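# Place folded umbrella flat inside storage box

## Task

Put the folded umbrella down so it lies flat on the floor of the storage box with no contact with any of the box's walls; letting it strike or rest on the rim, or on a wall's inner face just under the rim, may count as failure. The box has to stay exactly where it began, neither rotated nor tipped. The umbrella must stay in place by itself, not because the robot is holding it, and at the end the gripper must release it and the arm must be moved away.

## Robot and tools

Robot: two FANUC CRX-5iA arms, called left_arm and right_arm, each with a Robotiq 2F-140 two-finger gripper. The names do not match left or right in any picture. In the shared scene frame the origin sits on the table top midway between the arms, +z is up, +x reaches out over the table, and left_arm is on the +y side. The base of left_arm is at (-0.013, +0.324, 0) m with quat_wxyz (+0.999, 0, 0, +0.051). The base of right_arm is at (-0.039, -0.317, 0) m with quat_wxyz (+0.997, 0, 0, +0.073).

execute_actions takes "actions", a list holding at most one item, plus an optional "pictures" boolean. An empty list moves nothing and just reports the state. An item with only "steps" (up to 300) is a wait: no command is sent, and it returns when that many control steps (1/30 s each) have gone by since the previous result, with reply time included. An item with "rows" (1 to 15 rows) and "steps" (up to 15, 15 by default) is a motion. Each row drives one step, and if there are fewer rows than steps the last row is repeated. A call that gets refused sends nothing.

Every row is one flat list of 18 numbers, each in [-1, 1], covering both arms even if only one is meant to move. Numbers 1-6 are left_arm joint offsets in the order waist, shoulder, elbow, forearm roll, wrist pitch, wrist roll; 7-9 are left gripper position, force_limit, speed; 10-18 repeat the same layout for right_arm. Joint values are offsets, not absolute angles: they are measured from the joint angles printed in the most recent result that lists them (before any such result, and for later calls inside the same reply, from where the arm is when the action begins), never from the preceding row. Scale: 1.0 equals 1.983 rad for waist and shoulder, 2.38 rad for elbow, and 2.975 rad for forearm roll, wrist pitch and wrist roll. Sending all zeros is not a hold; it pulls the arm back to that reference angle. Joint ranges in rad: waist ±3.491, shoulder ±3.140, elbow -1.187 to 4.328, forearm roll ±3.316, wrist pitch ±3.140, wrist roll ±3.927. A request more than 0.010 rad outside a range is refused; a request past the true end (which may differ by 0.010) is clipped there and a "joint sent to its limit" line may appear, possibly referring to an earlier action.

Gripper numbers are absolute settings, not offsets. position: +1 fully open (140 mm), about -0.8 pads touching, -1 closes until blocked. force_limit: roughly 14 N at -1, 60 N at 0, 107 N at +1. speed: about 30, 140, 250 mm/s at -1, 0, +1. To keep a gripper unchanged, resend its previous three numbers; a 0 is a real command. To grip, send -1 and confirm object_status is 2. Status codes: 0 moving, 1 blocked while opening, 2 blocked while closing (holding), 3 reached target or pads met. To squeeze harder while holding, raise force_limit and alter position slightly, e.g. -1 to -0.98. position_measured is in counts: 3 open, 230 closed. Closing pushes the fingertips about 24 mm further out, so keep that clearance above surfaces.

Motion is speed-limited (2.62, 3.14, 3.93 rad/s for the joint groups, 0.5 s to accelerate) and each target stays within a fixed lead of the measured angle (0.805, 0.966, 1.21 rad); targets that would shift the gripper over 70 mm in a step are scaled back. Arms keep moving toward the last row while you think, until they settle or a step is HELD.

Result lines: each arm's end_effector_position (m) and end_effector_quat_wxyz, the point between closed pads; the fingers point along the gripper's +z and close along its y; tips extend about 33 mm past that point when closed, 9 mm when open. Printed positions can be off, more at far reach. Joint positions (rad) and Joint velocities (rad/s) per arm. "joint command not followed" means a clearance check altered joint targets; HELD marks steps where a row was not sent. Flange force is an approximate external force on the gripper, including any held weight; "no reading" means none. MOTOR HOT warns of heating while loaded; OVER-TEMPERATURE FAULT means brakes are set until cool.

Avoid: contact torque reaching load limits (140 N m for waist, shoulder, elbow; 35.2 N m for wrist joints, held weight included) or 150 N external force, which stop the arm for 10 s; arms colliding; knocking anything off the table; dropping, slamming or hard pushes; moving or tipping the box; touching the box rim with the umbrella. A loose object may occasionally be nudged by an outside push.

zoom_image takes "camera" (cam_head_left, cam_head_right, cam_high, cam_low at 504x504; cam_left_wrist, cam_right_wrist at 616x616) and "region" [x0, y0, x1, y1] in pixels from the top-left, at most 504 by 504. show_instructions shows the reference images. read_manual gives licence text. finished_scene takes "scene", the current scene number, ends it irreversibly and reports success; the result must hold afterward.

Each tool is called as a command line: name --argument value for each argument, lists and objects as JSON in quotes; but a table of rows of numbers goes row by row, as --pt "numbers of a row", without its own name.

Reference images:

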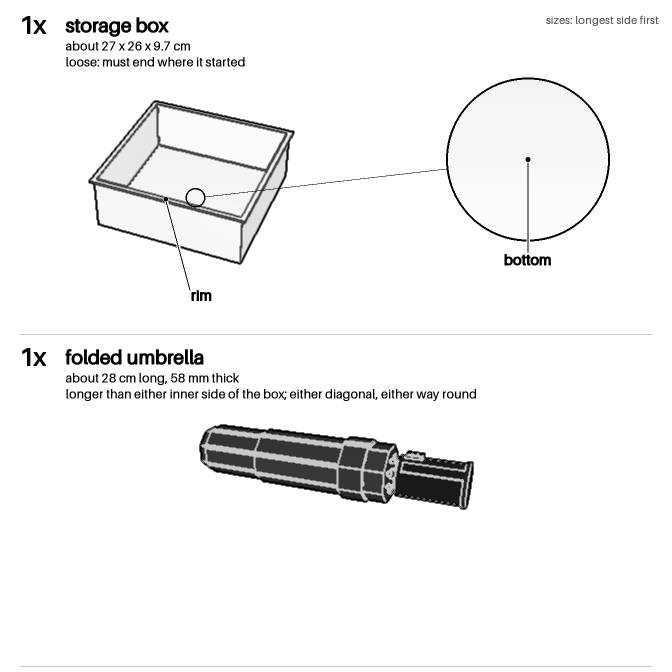

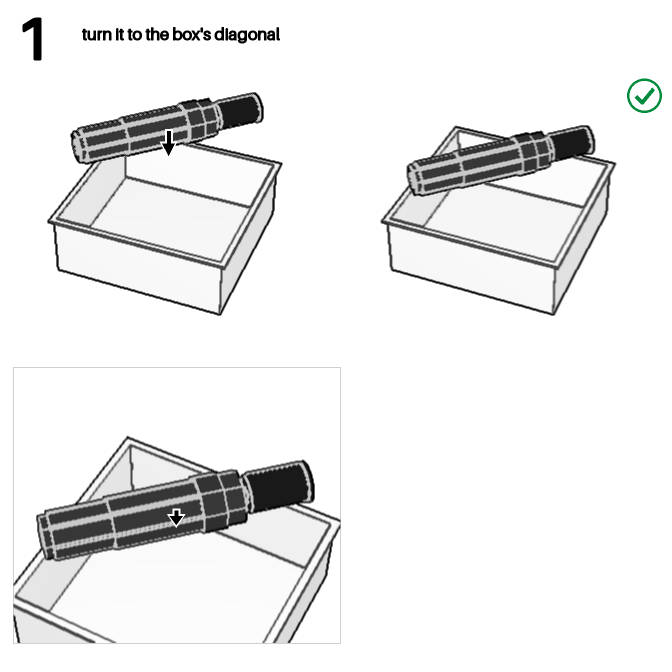

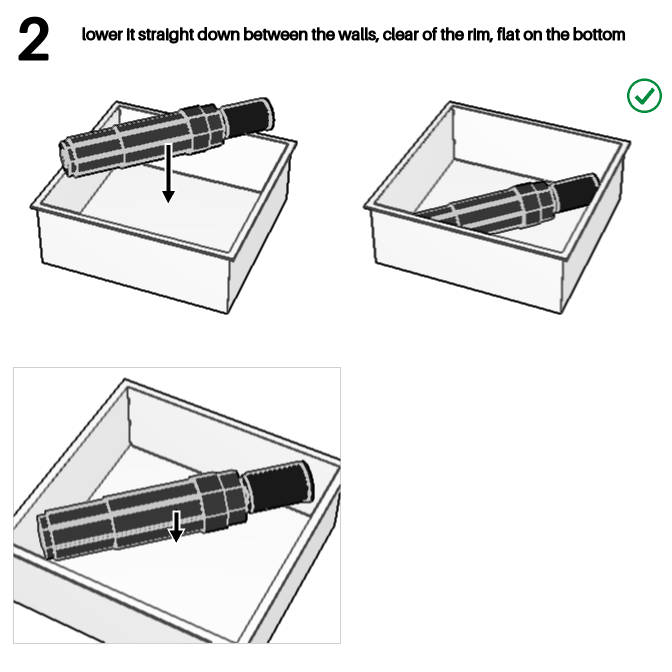

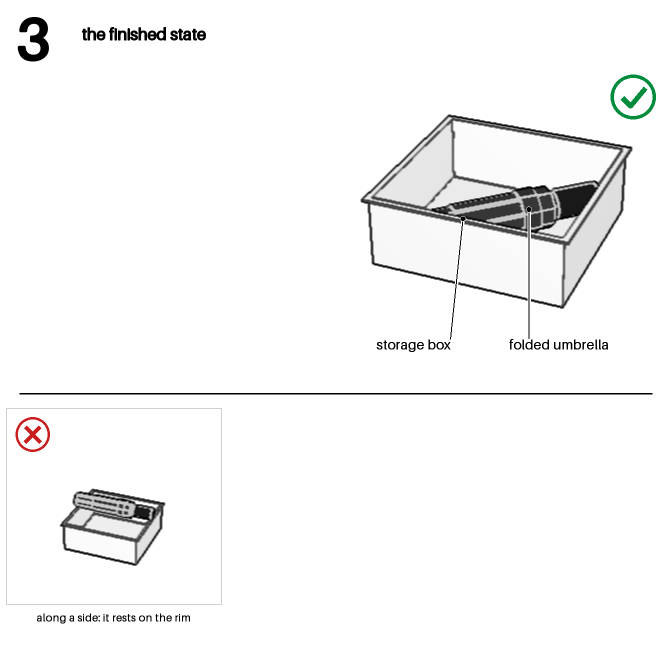

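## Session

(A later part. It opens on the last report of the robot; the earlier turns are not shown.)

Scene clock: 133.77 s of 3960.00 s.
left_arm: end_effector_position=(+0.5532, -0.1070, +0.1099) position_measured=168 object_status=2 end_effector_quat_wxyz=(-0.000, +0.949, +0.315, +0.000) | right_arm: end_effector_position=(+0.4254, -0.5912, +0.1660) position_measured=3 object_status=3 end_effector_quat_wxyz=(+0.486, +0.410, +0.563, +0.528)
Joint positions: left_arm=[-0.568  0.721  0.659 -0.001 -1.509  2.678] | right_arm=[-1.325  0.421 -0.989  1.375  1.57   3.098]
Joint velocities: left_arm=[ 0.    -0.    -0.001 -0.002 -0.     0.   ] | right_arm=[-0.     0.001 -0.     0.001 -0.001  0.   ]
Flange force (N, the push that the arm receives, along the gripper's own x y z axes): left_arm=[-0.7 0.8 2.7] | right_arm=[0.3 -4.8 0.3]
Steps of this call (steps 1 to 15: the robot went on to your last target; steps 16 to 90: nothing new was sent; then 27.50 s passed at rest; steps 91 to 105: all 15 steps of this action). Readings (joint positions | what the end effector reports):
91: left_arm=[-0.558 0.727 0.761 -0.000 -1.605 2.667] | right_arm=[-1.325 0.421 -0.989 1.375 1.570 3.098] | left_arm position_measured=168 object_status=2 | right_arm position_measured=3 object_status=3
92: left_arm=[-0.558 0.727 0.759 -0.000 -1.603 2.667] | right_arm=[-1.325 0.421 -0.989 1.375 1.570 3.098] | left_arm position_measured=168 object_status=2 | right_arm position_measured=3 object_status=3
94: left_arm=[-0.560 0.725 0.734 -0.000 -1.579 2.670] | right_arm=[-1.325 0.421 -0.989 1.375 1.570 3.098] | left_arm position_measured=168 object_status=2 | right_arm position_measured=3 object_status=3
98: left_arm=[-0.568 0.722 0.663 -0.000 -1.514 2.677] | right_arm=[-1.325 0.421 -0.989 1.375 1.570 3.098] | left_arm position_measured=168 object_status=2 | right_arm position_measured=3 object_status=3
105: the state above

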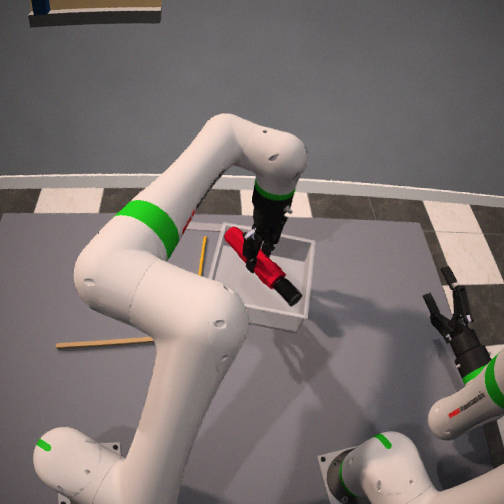

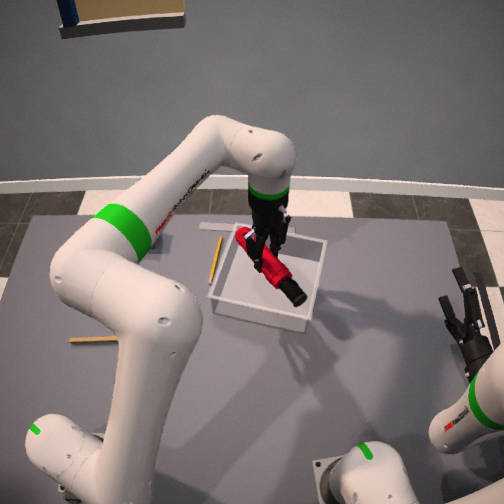

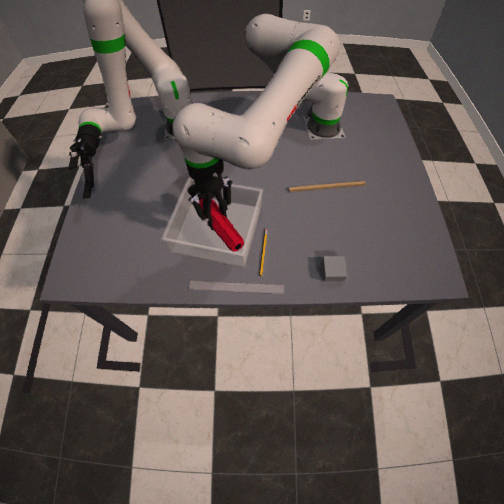

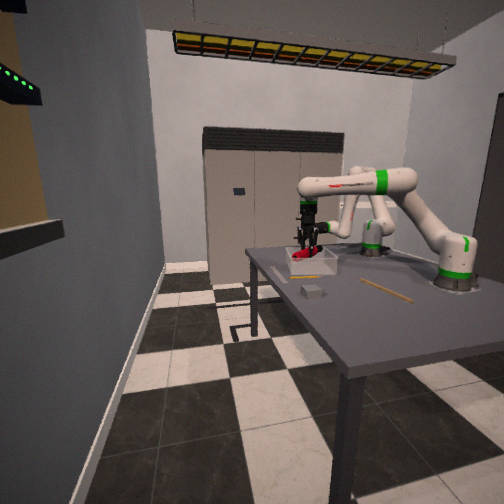

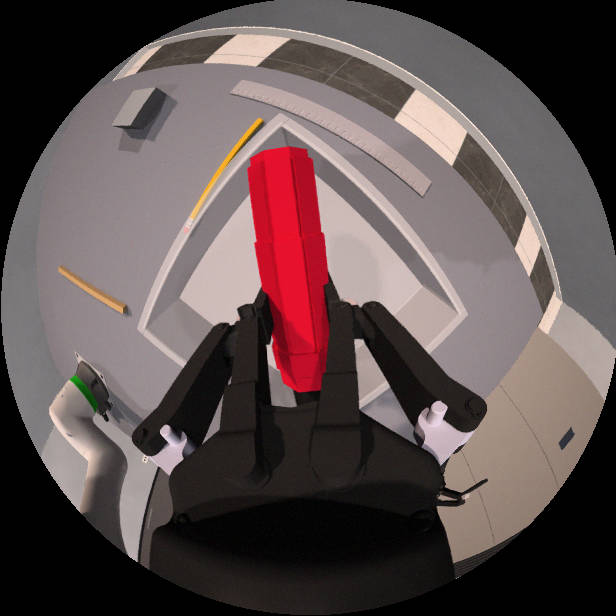

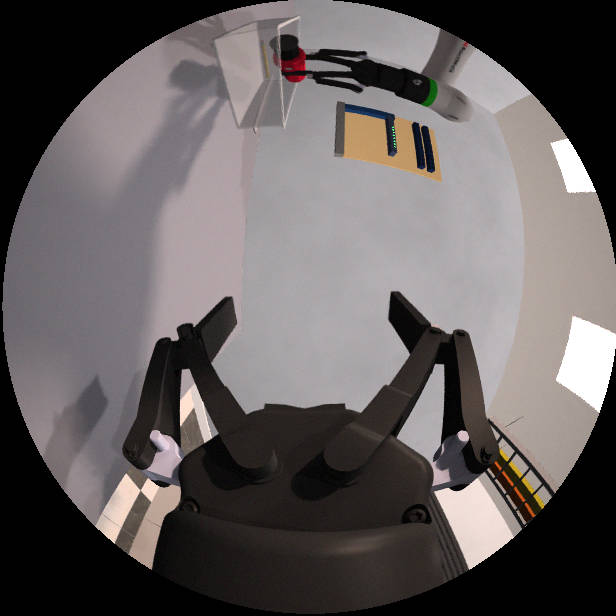

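execute_actions --actions '[{"rows":[[-0.0018,0.0023,-0.0461,0,0.0384,-0.0088,-1,0,0,0,0,0,0,0,0,1,0,0]],"steps":15}]'

zoom_image --camera "cam_head_left" --region '[190,210,330,340]'

zoom_image --camera "cam_high" --region '[140,140,300,280]'

Scene clock: 158.20 s of 3960.00 s.
left_arm: end_effector_position=(+0.5477, -0.1070, +0.0598) position_measured=168 object_status=2 end_effector_quat_wxyz=(-0.000, +0.954, +0.300, +0.000) | right_arm: end_effector_position=(+0.4254, -0.5912, +0.1660) position_measured=3 object_status=3 end_effector_quat_wxyz=(+0.486, +0.410, +0.563, +0.528)
Joint positions: left_arm=[-0.572  0.726  0.55  -0.001 -1.395  2.651] | right_arm=[-1.325  0.421 -0.989  1.375  1.57   3.098]
Joint velocities: left_arm=[-0.001 -0.001 -0.001  0.002  0.001  0.   ] | right_arm=[ 0.     0.    -0.001 -0.001 -0.001 -0.   ]
Flange force (N, the push that the arm receives, along the gripper's own x y z axes): left_arm=[0.5 3.2 2.4] | right_arm=[1.4 -4.2 2.7]
Steps of this call (steps 1 to 15: the robot went on to your last target; steps 16 to 90: nothing new was sent; then 20.93 s passed at rest; steps 91 to 105: all 15 steps of this action). Readings (joint positions | what the end effector reports):
91: left_arm=[-0.568 0.721 0.659 -0.001 -1.509 2.678] | right_arm=[-1.325 0.421 -0.989 1.375 1.570 3.098] | left_arm position_measured=168 object_status=2 | right_arm position_measured=3 object_status=3
92: left_arm=[-0.568 0.721 0.657 -0.001 -1.506 2.678] | right_arm=[-1.325 0.421 -0.989 1.375 1.570 3.098] | left_arm position_measured=168 object_status=2 | right_arm position_measured=3 object_status=3
94: left_arm=[-0.569 0.722 0.632 -0.001 -1.480 2.671] | right_arm=[-1.325 0.421 -0.989 1.375 1.570 3.098] | left_arm position_measured=168 object_status=2 | right_arm position_measured=3 object_status=3
98: left_arm=[-0.571 0.726 0.556 -0.001 -1.402 2.653] | right_arm=[-1.325 0.421 -0.989 1.375 1.570 3.098] | left_arm position_measured=168 object_status=2 | right_arm position_measured=3 object_status=3
105: the state above

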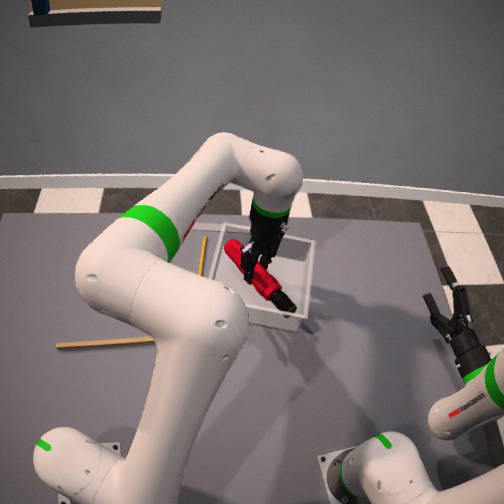

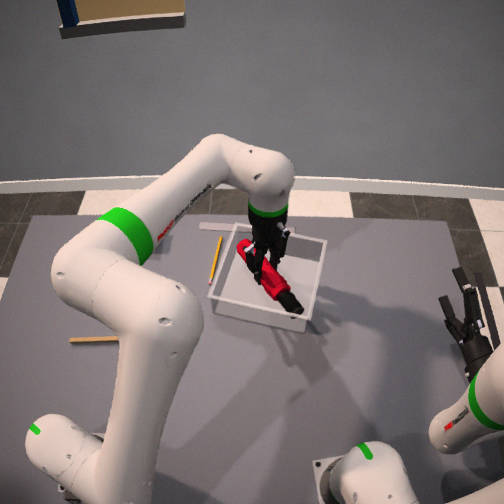

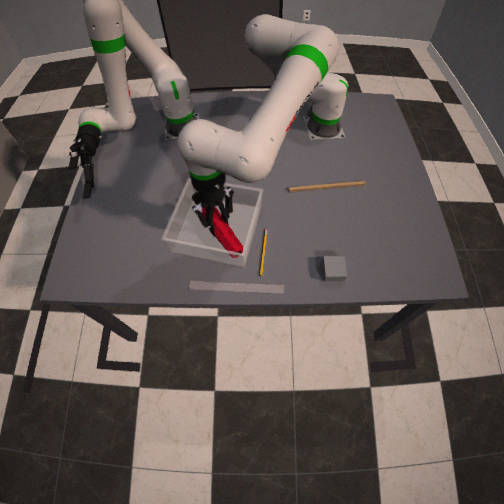

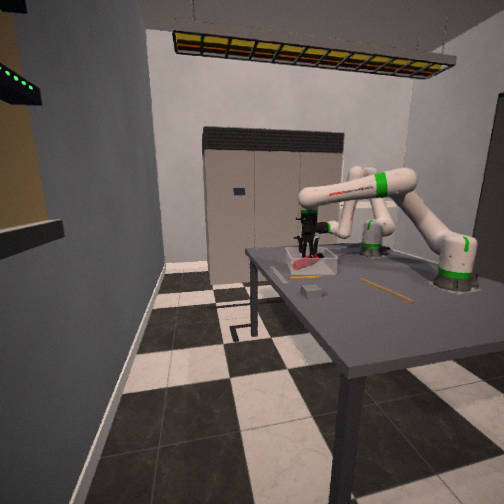

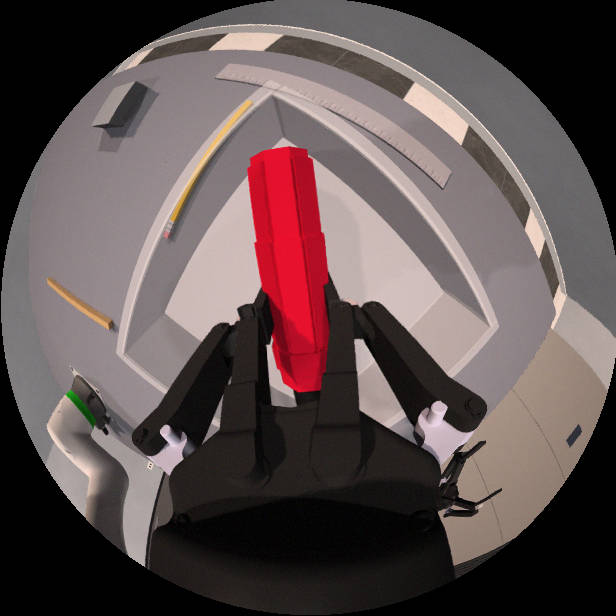

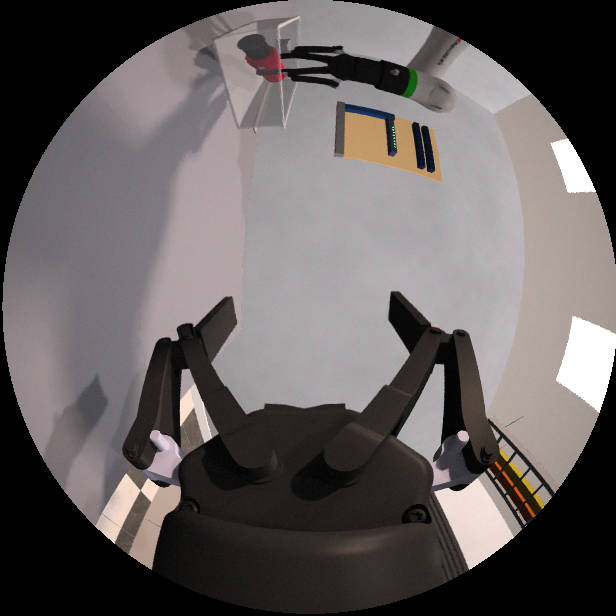

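Region (190, 210, 330, 340) of cam_head_left's 504x504 image, scaled by 3.600, with more detail than that image has; it fills the top 468 rows of this view, and the rest is white.

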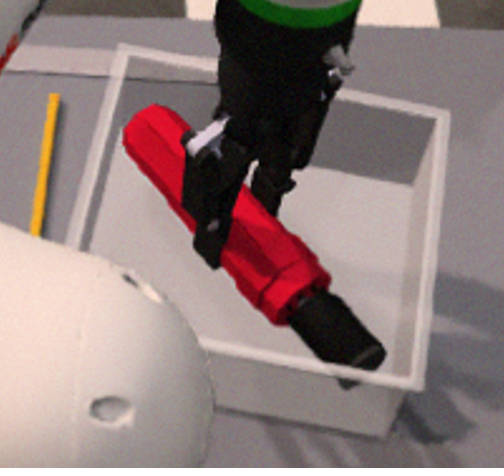

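Region (140, 140, 300, 280) of cam_high's 504x504 image, scaled by 3.150, with more detail than that image has; it fills the top 441 rows of this view, and the rest is white.

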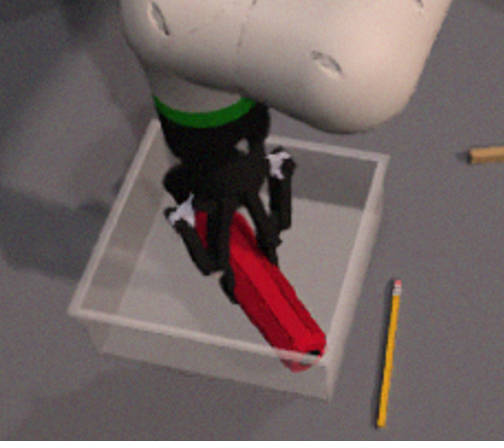

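zoom_image --camera "cam_right_wrist" --region '[200,5,350,140]'

zoom_image --camera "cam_left_wrist" --region '[200,80,380,240]'

Region (200, 5, 350, 140) of cam_right_wrist's 616x616 image, scaled by 3.360, with more detail than that image has; it fills the top 454 rows of this view, and the rest is white.

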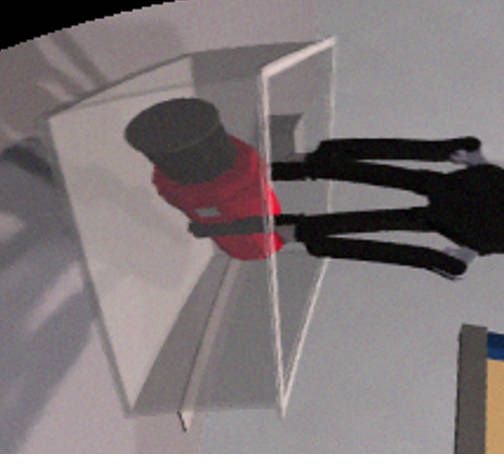

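Region (200, 80, 380, 240) of cam_left_wrist's 616x616 image, scaled by 2.800, with more detail than that image has.

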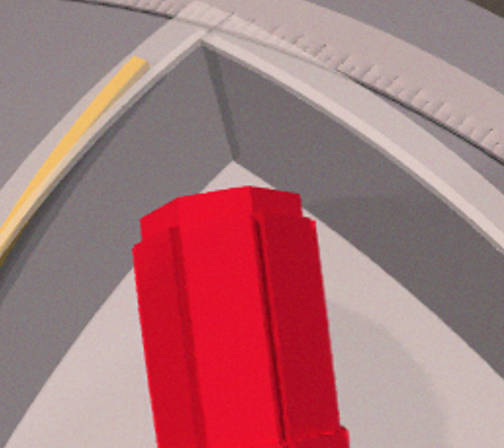

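execute_actions --actions '[{"rows":[[0,0.0033,-0.0075,0,0.0082,0,-1,0,0,0,0,0,0,0,0,1,0,0]],"steps":12}]' --pictures false

Scene clock: 172.27 s of 3960.00 s.
left_arm: end_effector_position=(+0.5477, -0.1071, +0.0478) position_measured=168 object_status=2 end_effector_quat_wxyz=(-0.000, +0.954, +0.300, +0.000) | right_arm: end_effector_position=(+0.4254, -0.5912, +0.1660) position_measured=3 object_status=3 end_effector_quat_wxyz=(+0.486, +0.410, +0.563, +0.528)
Joint positions: left_arm=[-0.572  0.732  0.532 -0.001 -1.371  2.651] | right_arm=[-1.325  0.421 -0.989  1.375  1.57   3.098]
Joint velocities: left_arm=[-0.001 -0.    -0.    -0.002  0.    -0.   ] | right_arm=[ 0.001 -0.    -0.    -0.    -0.002 -0.   ]
Flange force (N, the push that the arm receives, along the gripper's own x y z axes): left_arm=[1.2 2.9 1.7] | right_arm=[0.7 -5.1 2.8]
Steps of this call (steps 1 to 15: the robot went on to your last target; steps 16 to 90: nothing new was sent; then 10.67 s passed at rest; steps 91 to 102: all 12 steps of this action). Readings (joint positions | what the end effector reports):
91: left_arm=[-0.572 0.726 0.549 -0.001 -1.395 2.651] | right_arm=[-1.325 0.421 -0.989 1.375 1.570 3.098] | left_arm position_measured=168 object_status=2 | right_arm position_measured=3 object_status=3
92: left_arm=[-0.572 0.726 0.547 -0.000 -1.392 2.651] | right_arm=[-1.325 0.421 -0.989 1.375 1.570 3.098] | left_arm position_measured=168 object_status=2 | right_arm position_measured=3 object_status=3
94: left_arm=[-0.572 0.731 0.535 -0.000 -1.376 2.651] | right_arm=[-1.325 0.421 -0.989 1.375 1.570 3.098] | left_arm position_measured=168 object_status=2 | right_arm position_measured=3 object_status=3
98: left_arm=[-0.572 0.732 0.532 -0.000 -1.371 2.651] | right_arm=[-1.325 0.421 -0.989 1.375 1.570 3.098] | left_arm position_measured=168 object_status=2 | right_arm position_measured=3 object_status=3
102: the state above

execute_actions --actions '[{"rows":[[0,0.0017,-0.0038,0,0.0041,0,-1,0,0,0,0,0,0,0,0,1,0,0]],"steps":10}]' --pictures false

Scene clock: 176.27 s of 3960.00 s.
left_arm: end_effector_position=(+0.5477, -0.1071, +0.0419) position_measured=168 object_status=2 end_effector_quat_wxyz=(-0.000, +0.954, +0.300, +0.000) | right_arm: end_effector_position=(+0.4254, -0.5912, +0.1660) position_measured=3 object_status=3 end_effector_quat_wxyz=(+0.486, +0.410, +0.563, +0.528)
Joint positions: left_arm=[-0.572  0.735  0.523 -0.001 -1.359  2.651] | right_arm=[-1.325  0.421 -0.989  1.375  1.57   3.098]
Joint velocities: left_arm=[-0.001  0.002 -0.001  0.     0.001 -0.   ] | right_arm=[-0.001 -0.     0.    -0.003 -0.     0.001]
Flange force (N, the push that the arm receives, along the gripper's own x y z axes): left_arm=[4.7 3.5 -54.0] | right_arm=[-0.2 -4.9 0.0]
Steps of this call (steps 1 to 15: the robot went on to your last target; steps 16 to 90: nothing new was sent; then 0.67 s passed at rest; steps 91 to 100: all 10 steps of this action). Readings (joint positions | what the end effector reports):
91: left_arm=[-0.572 0.732 0.532 -0.001 -1.371 2.651] | right_arm=[-1.325 0.421 -0.989 1.375 1.570 3.098] | left_arm position_measured=168 object_status=2 | right_arm position_measured=3 object_status=3
92: left_arm=[-0.572 0.733 0.530 -0.001 -1.368 2.651] | right_arm=[-1.325 0.421 -0.989 1.375 1.570 3.098] | left_arm position_measured=168 object_status=2 | right_arm position_measured=3 object_status=3
94: left_arm=[-0.572 0.735 0.524 -0.001 -1.361 2.651] | right_arm=[-1.325 0.421 -0.989 1.375 1.570 3.098] | left_arm position_measured=168 object_status=2 | right_arm position_measured=3 object_status=3
98: left_arm=[-0.572 0.735 0.523 -0.001 -1.359 2.651] | right_arm=[-1.325 0.421 -0.989 1.375 1.570 3.098] | left_arm position_measured=168 object_status=2 | right_arm position_measured=3 object_status=3
100: the state above

execute_actions --actions '[{"rows":[[0,-0.001,0.0023,0,-0.0025,0,-1,0,0,0,0,0,0,0,0,1,0,0],[0,-0.001,0.0023,0,-0.0025,0,-1,0,0,0,0,0,0,0,0,1,0,0],[0,-0.001,0.0023,0,-0.0025,0,-1,0,0,0,0,0,0,0,0,1,0,0],[0,-0.001,0.0023,0,-0.0025,0,-1,0,0,0,0,0,0,0,0,1,0,0],[0,-0.001,0.0023,0,-0.0025,0,-1,0,0,0,0,0,0,0,0,1,0,0],[0,-0.001,0.0023,0,-0.0025,0,0.2,0,-0.5,0,0,0,0,0,0,1,0,0]],"steps":15}]' --pictures false

execute_actions --actions '[{"rows":[[0,0.0,0.14,0,-0.112,0,0.2,0,-0.5,0,0,0,0,0,0,1,0,0]],"steps":15}]'

Scene clock: 182.03 s of 3960.00 s.
left_arm: end_effector_position=(+0.5478, -0.1070, +0.0455) position_measured=130 object_status=0 end_effector_quat_wxyz=(-0.000, +0.954, +0.300, +0.000) | right_arm: end_effector_position=(+0.4254, -0.5912, +0.1660) position_measured=3 object_status=3 end_effector_quat_wxyz=(+0.486, +0.410, +0.563, +0.528)
Joint positions: left_arm=[-0.572  0.733  0.528 -0.001 -1.366  2.651] | right_arm=[-1.325  0.421 -0.989  1.375  1.57   3.098]
Joint velocities: left_arm=[ 0.    -0.001  0.     0.003 -0.     0.   ] | right_arm=[ 0.001 -0.     0.     0.001  0.001 -0.   ]
Flange force (N, the push that the arm receives, along the gripper's own x y z axes): left_arm=[0.4 4.2 -2.3] | right_arm=[0.7 -3.7 0.6]
Steps of this call (steps 1 to 15: the robot went on to your last target; steps 16 to 90: nothing new was sent; then 2.27 s passed at rest; steps 91 to 105: all 15 steps of this action). Readings (joint positions | what the end effector reports):
91: left_arm=[-0.572 0.735 0.523 -0.001 -1.359 2.651] | right_arm=[-1.325 0.421 -0.989 1.375 1.570 3.098] | left_arm position_measured=168 object_status=2 | right_arm position_measured=3 object_status=3
92: left_arm=[-0.572 0.735 0.523 -0.001 -1.360 2.651] | right_arm=[-1.325 0.421 -0.989 1.375 1.570 3.098] | left_arm position_measured=168 object_status=2 | right_arm position_measured=3 object_status=3
94: left_arm=[-0.572 0.734 0.526 -0.001 -1.364 2.651] | right_arm=[-1.325 0.421 -0.989 1.375 1.570 3.098] | left_arm position_measured=168 object_status=2 | right_arm position_measured=3 object_status=3
98: left_arm=[-0.572 0.734 0.528 -0.001 -1.366 2.651] | right_arm=[-1.325 0.421 -0.989 1.375 1.570 3.098] | left_arm position_measured=162 object_status=0 | right_arm position_measured=3 object_status=3
105: the state above

Scene clock: 182.53 s of 3960.00 s.
left_arm: end_effector_position=(+0.5531, -0.1098, +0.1839) position_measured=104 object_status=3 end_effector_quat_wxyz=(-0.000, +0.954, +0.301, +0.000) | right_arm: end_effector_position=(+0.4254, -0.5912, +0.1660) position_measured=3 object_status=3 end_effector_quat_wxyz=(+0.486, +0.410, +0.563, +0.528)
Joint positions: left_arm=[-0.572  0.733  0.852 -0.001 -1.689  2.651] | right_arm=[-1.325  0.421 -0.989  1.375  1.57   3.098]
Joint velocities: left_arm=[ 0.    -0.001  0.31  -0.001 -0.309 -0.   ] | right_arm=[-0.001  0.002 -0.001  0.001 -0.    -0.001]
Flange force (N, the push that the arm receives, along the gripper's own x y z axes): left_arm=[3.1 10.4 -22.8] | right_arm=[0.7 -5.1 2.7]
Steps of this call (steps 1 to 15: all 15 steps of this action). Readings (joint positions | what the end effector reports):
1: left_arm=[-0.572 0.733 0.528 -0.001 -1.366 2.651] | right_arm=[-1.325 0.421 -0.989 1.375 1.570 3.098] | left_arm position_measured=125 object_status=0 | right_arm position_measured=3 object_status=3
2: left_arm=[-0.572 0.733 0.531 -0.001 -1.369 2.651] | right_arm=[-1.325 0.421 -0.989 1.375 1.570 3.098] | left_arm position_measured=121 object_status=0 | right_arm position_measured=3 object_status=3
4: left_arm=[-0.572 0.733 0.556 -0.001 -1.394 2.651] | right_arm=[-1.325 0.421 -0.989 1.375 1.570 3.098] | left_arm position_measured=111 object_status=0 | right_arm position_measured=3 object_status=3
8: left_arm=[-0.572 0.733 0.674 -0.001 -1.511 2.651] | right_arm=[-1.325 0.421 -0.989 1.375 1.570 3.098] | left_arm position_measured=104 object_status=0 | right_arm position_measured=3 object_status=3
15: the state above

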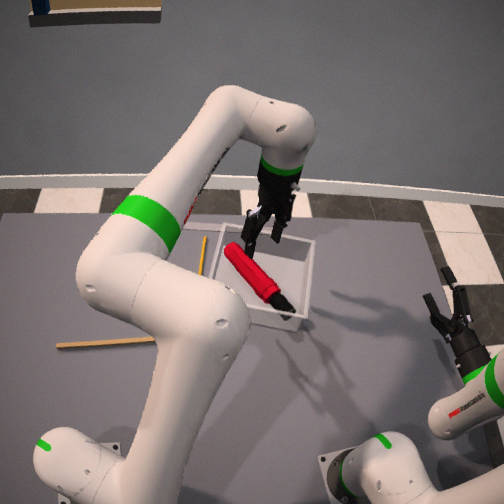

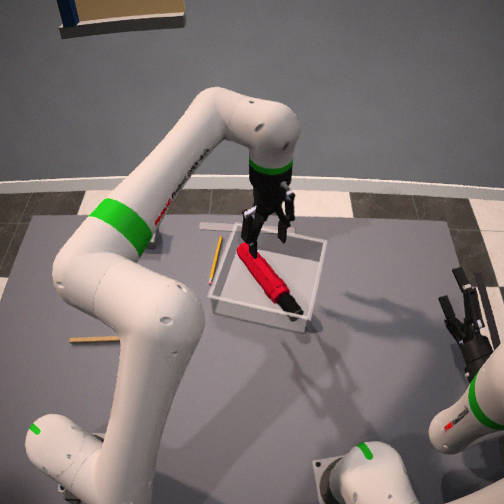

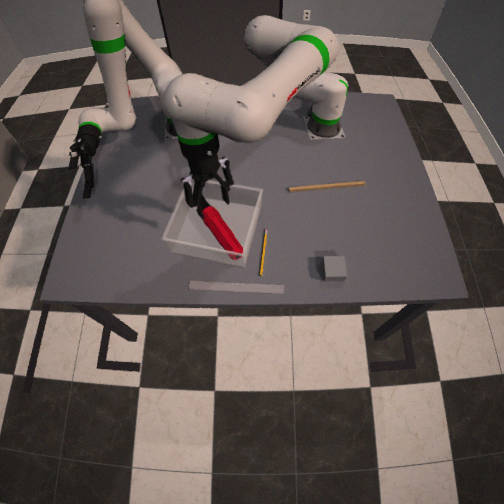

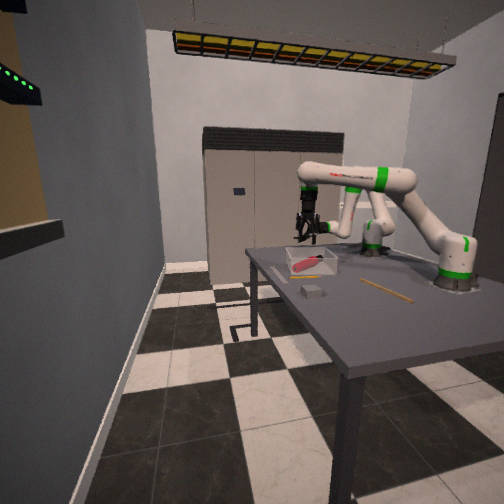

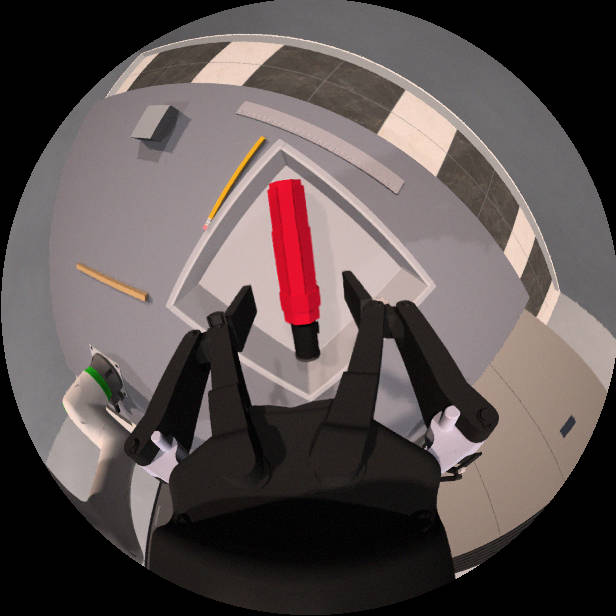

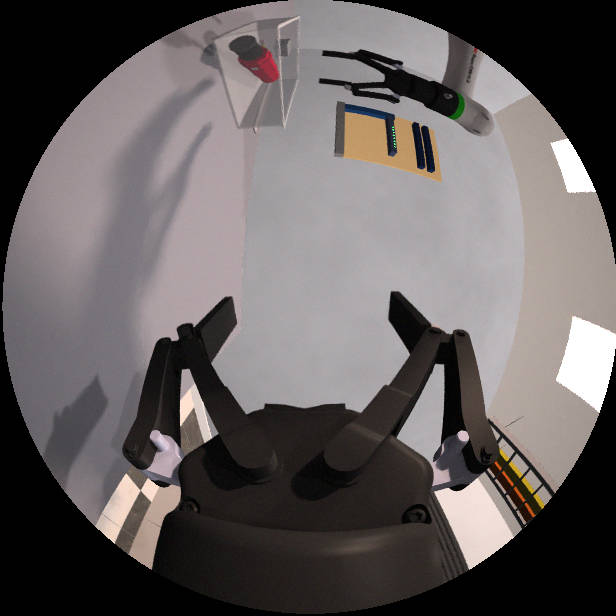

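zoom_image --camera "cam_left_wrist" --region '[220,130,400,410]'

Region (220, 130, 400, 410) of cam_left_wrist's 616x616 image, scaled by 1.800, with more detail than that image has; it fills the left 324 columns of this view, and the rest is white.

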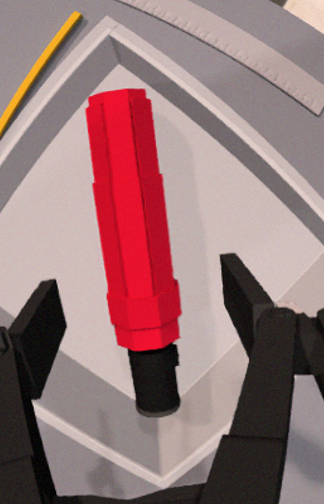

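finished_scene --scene 1

The scene is finished: the task was done.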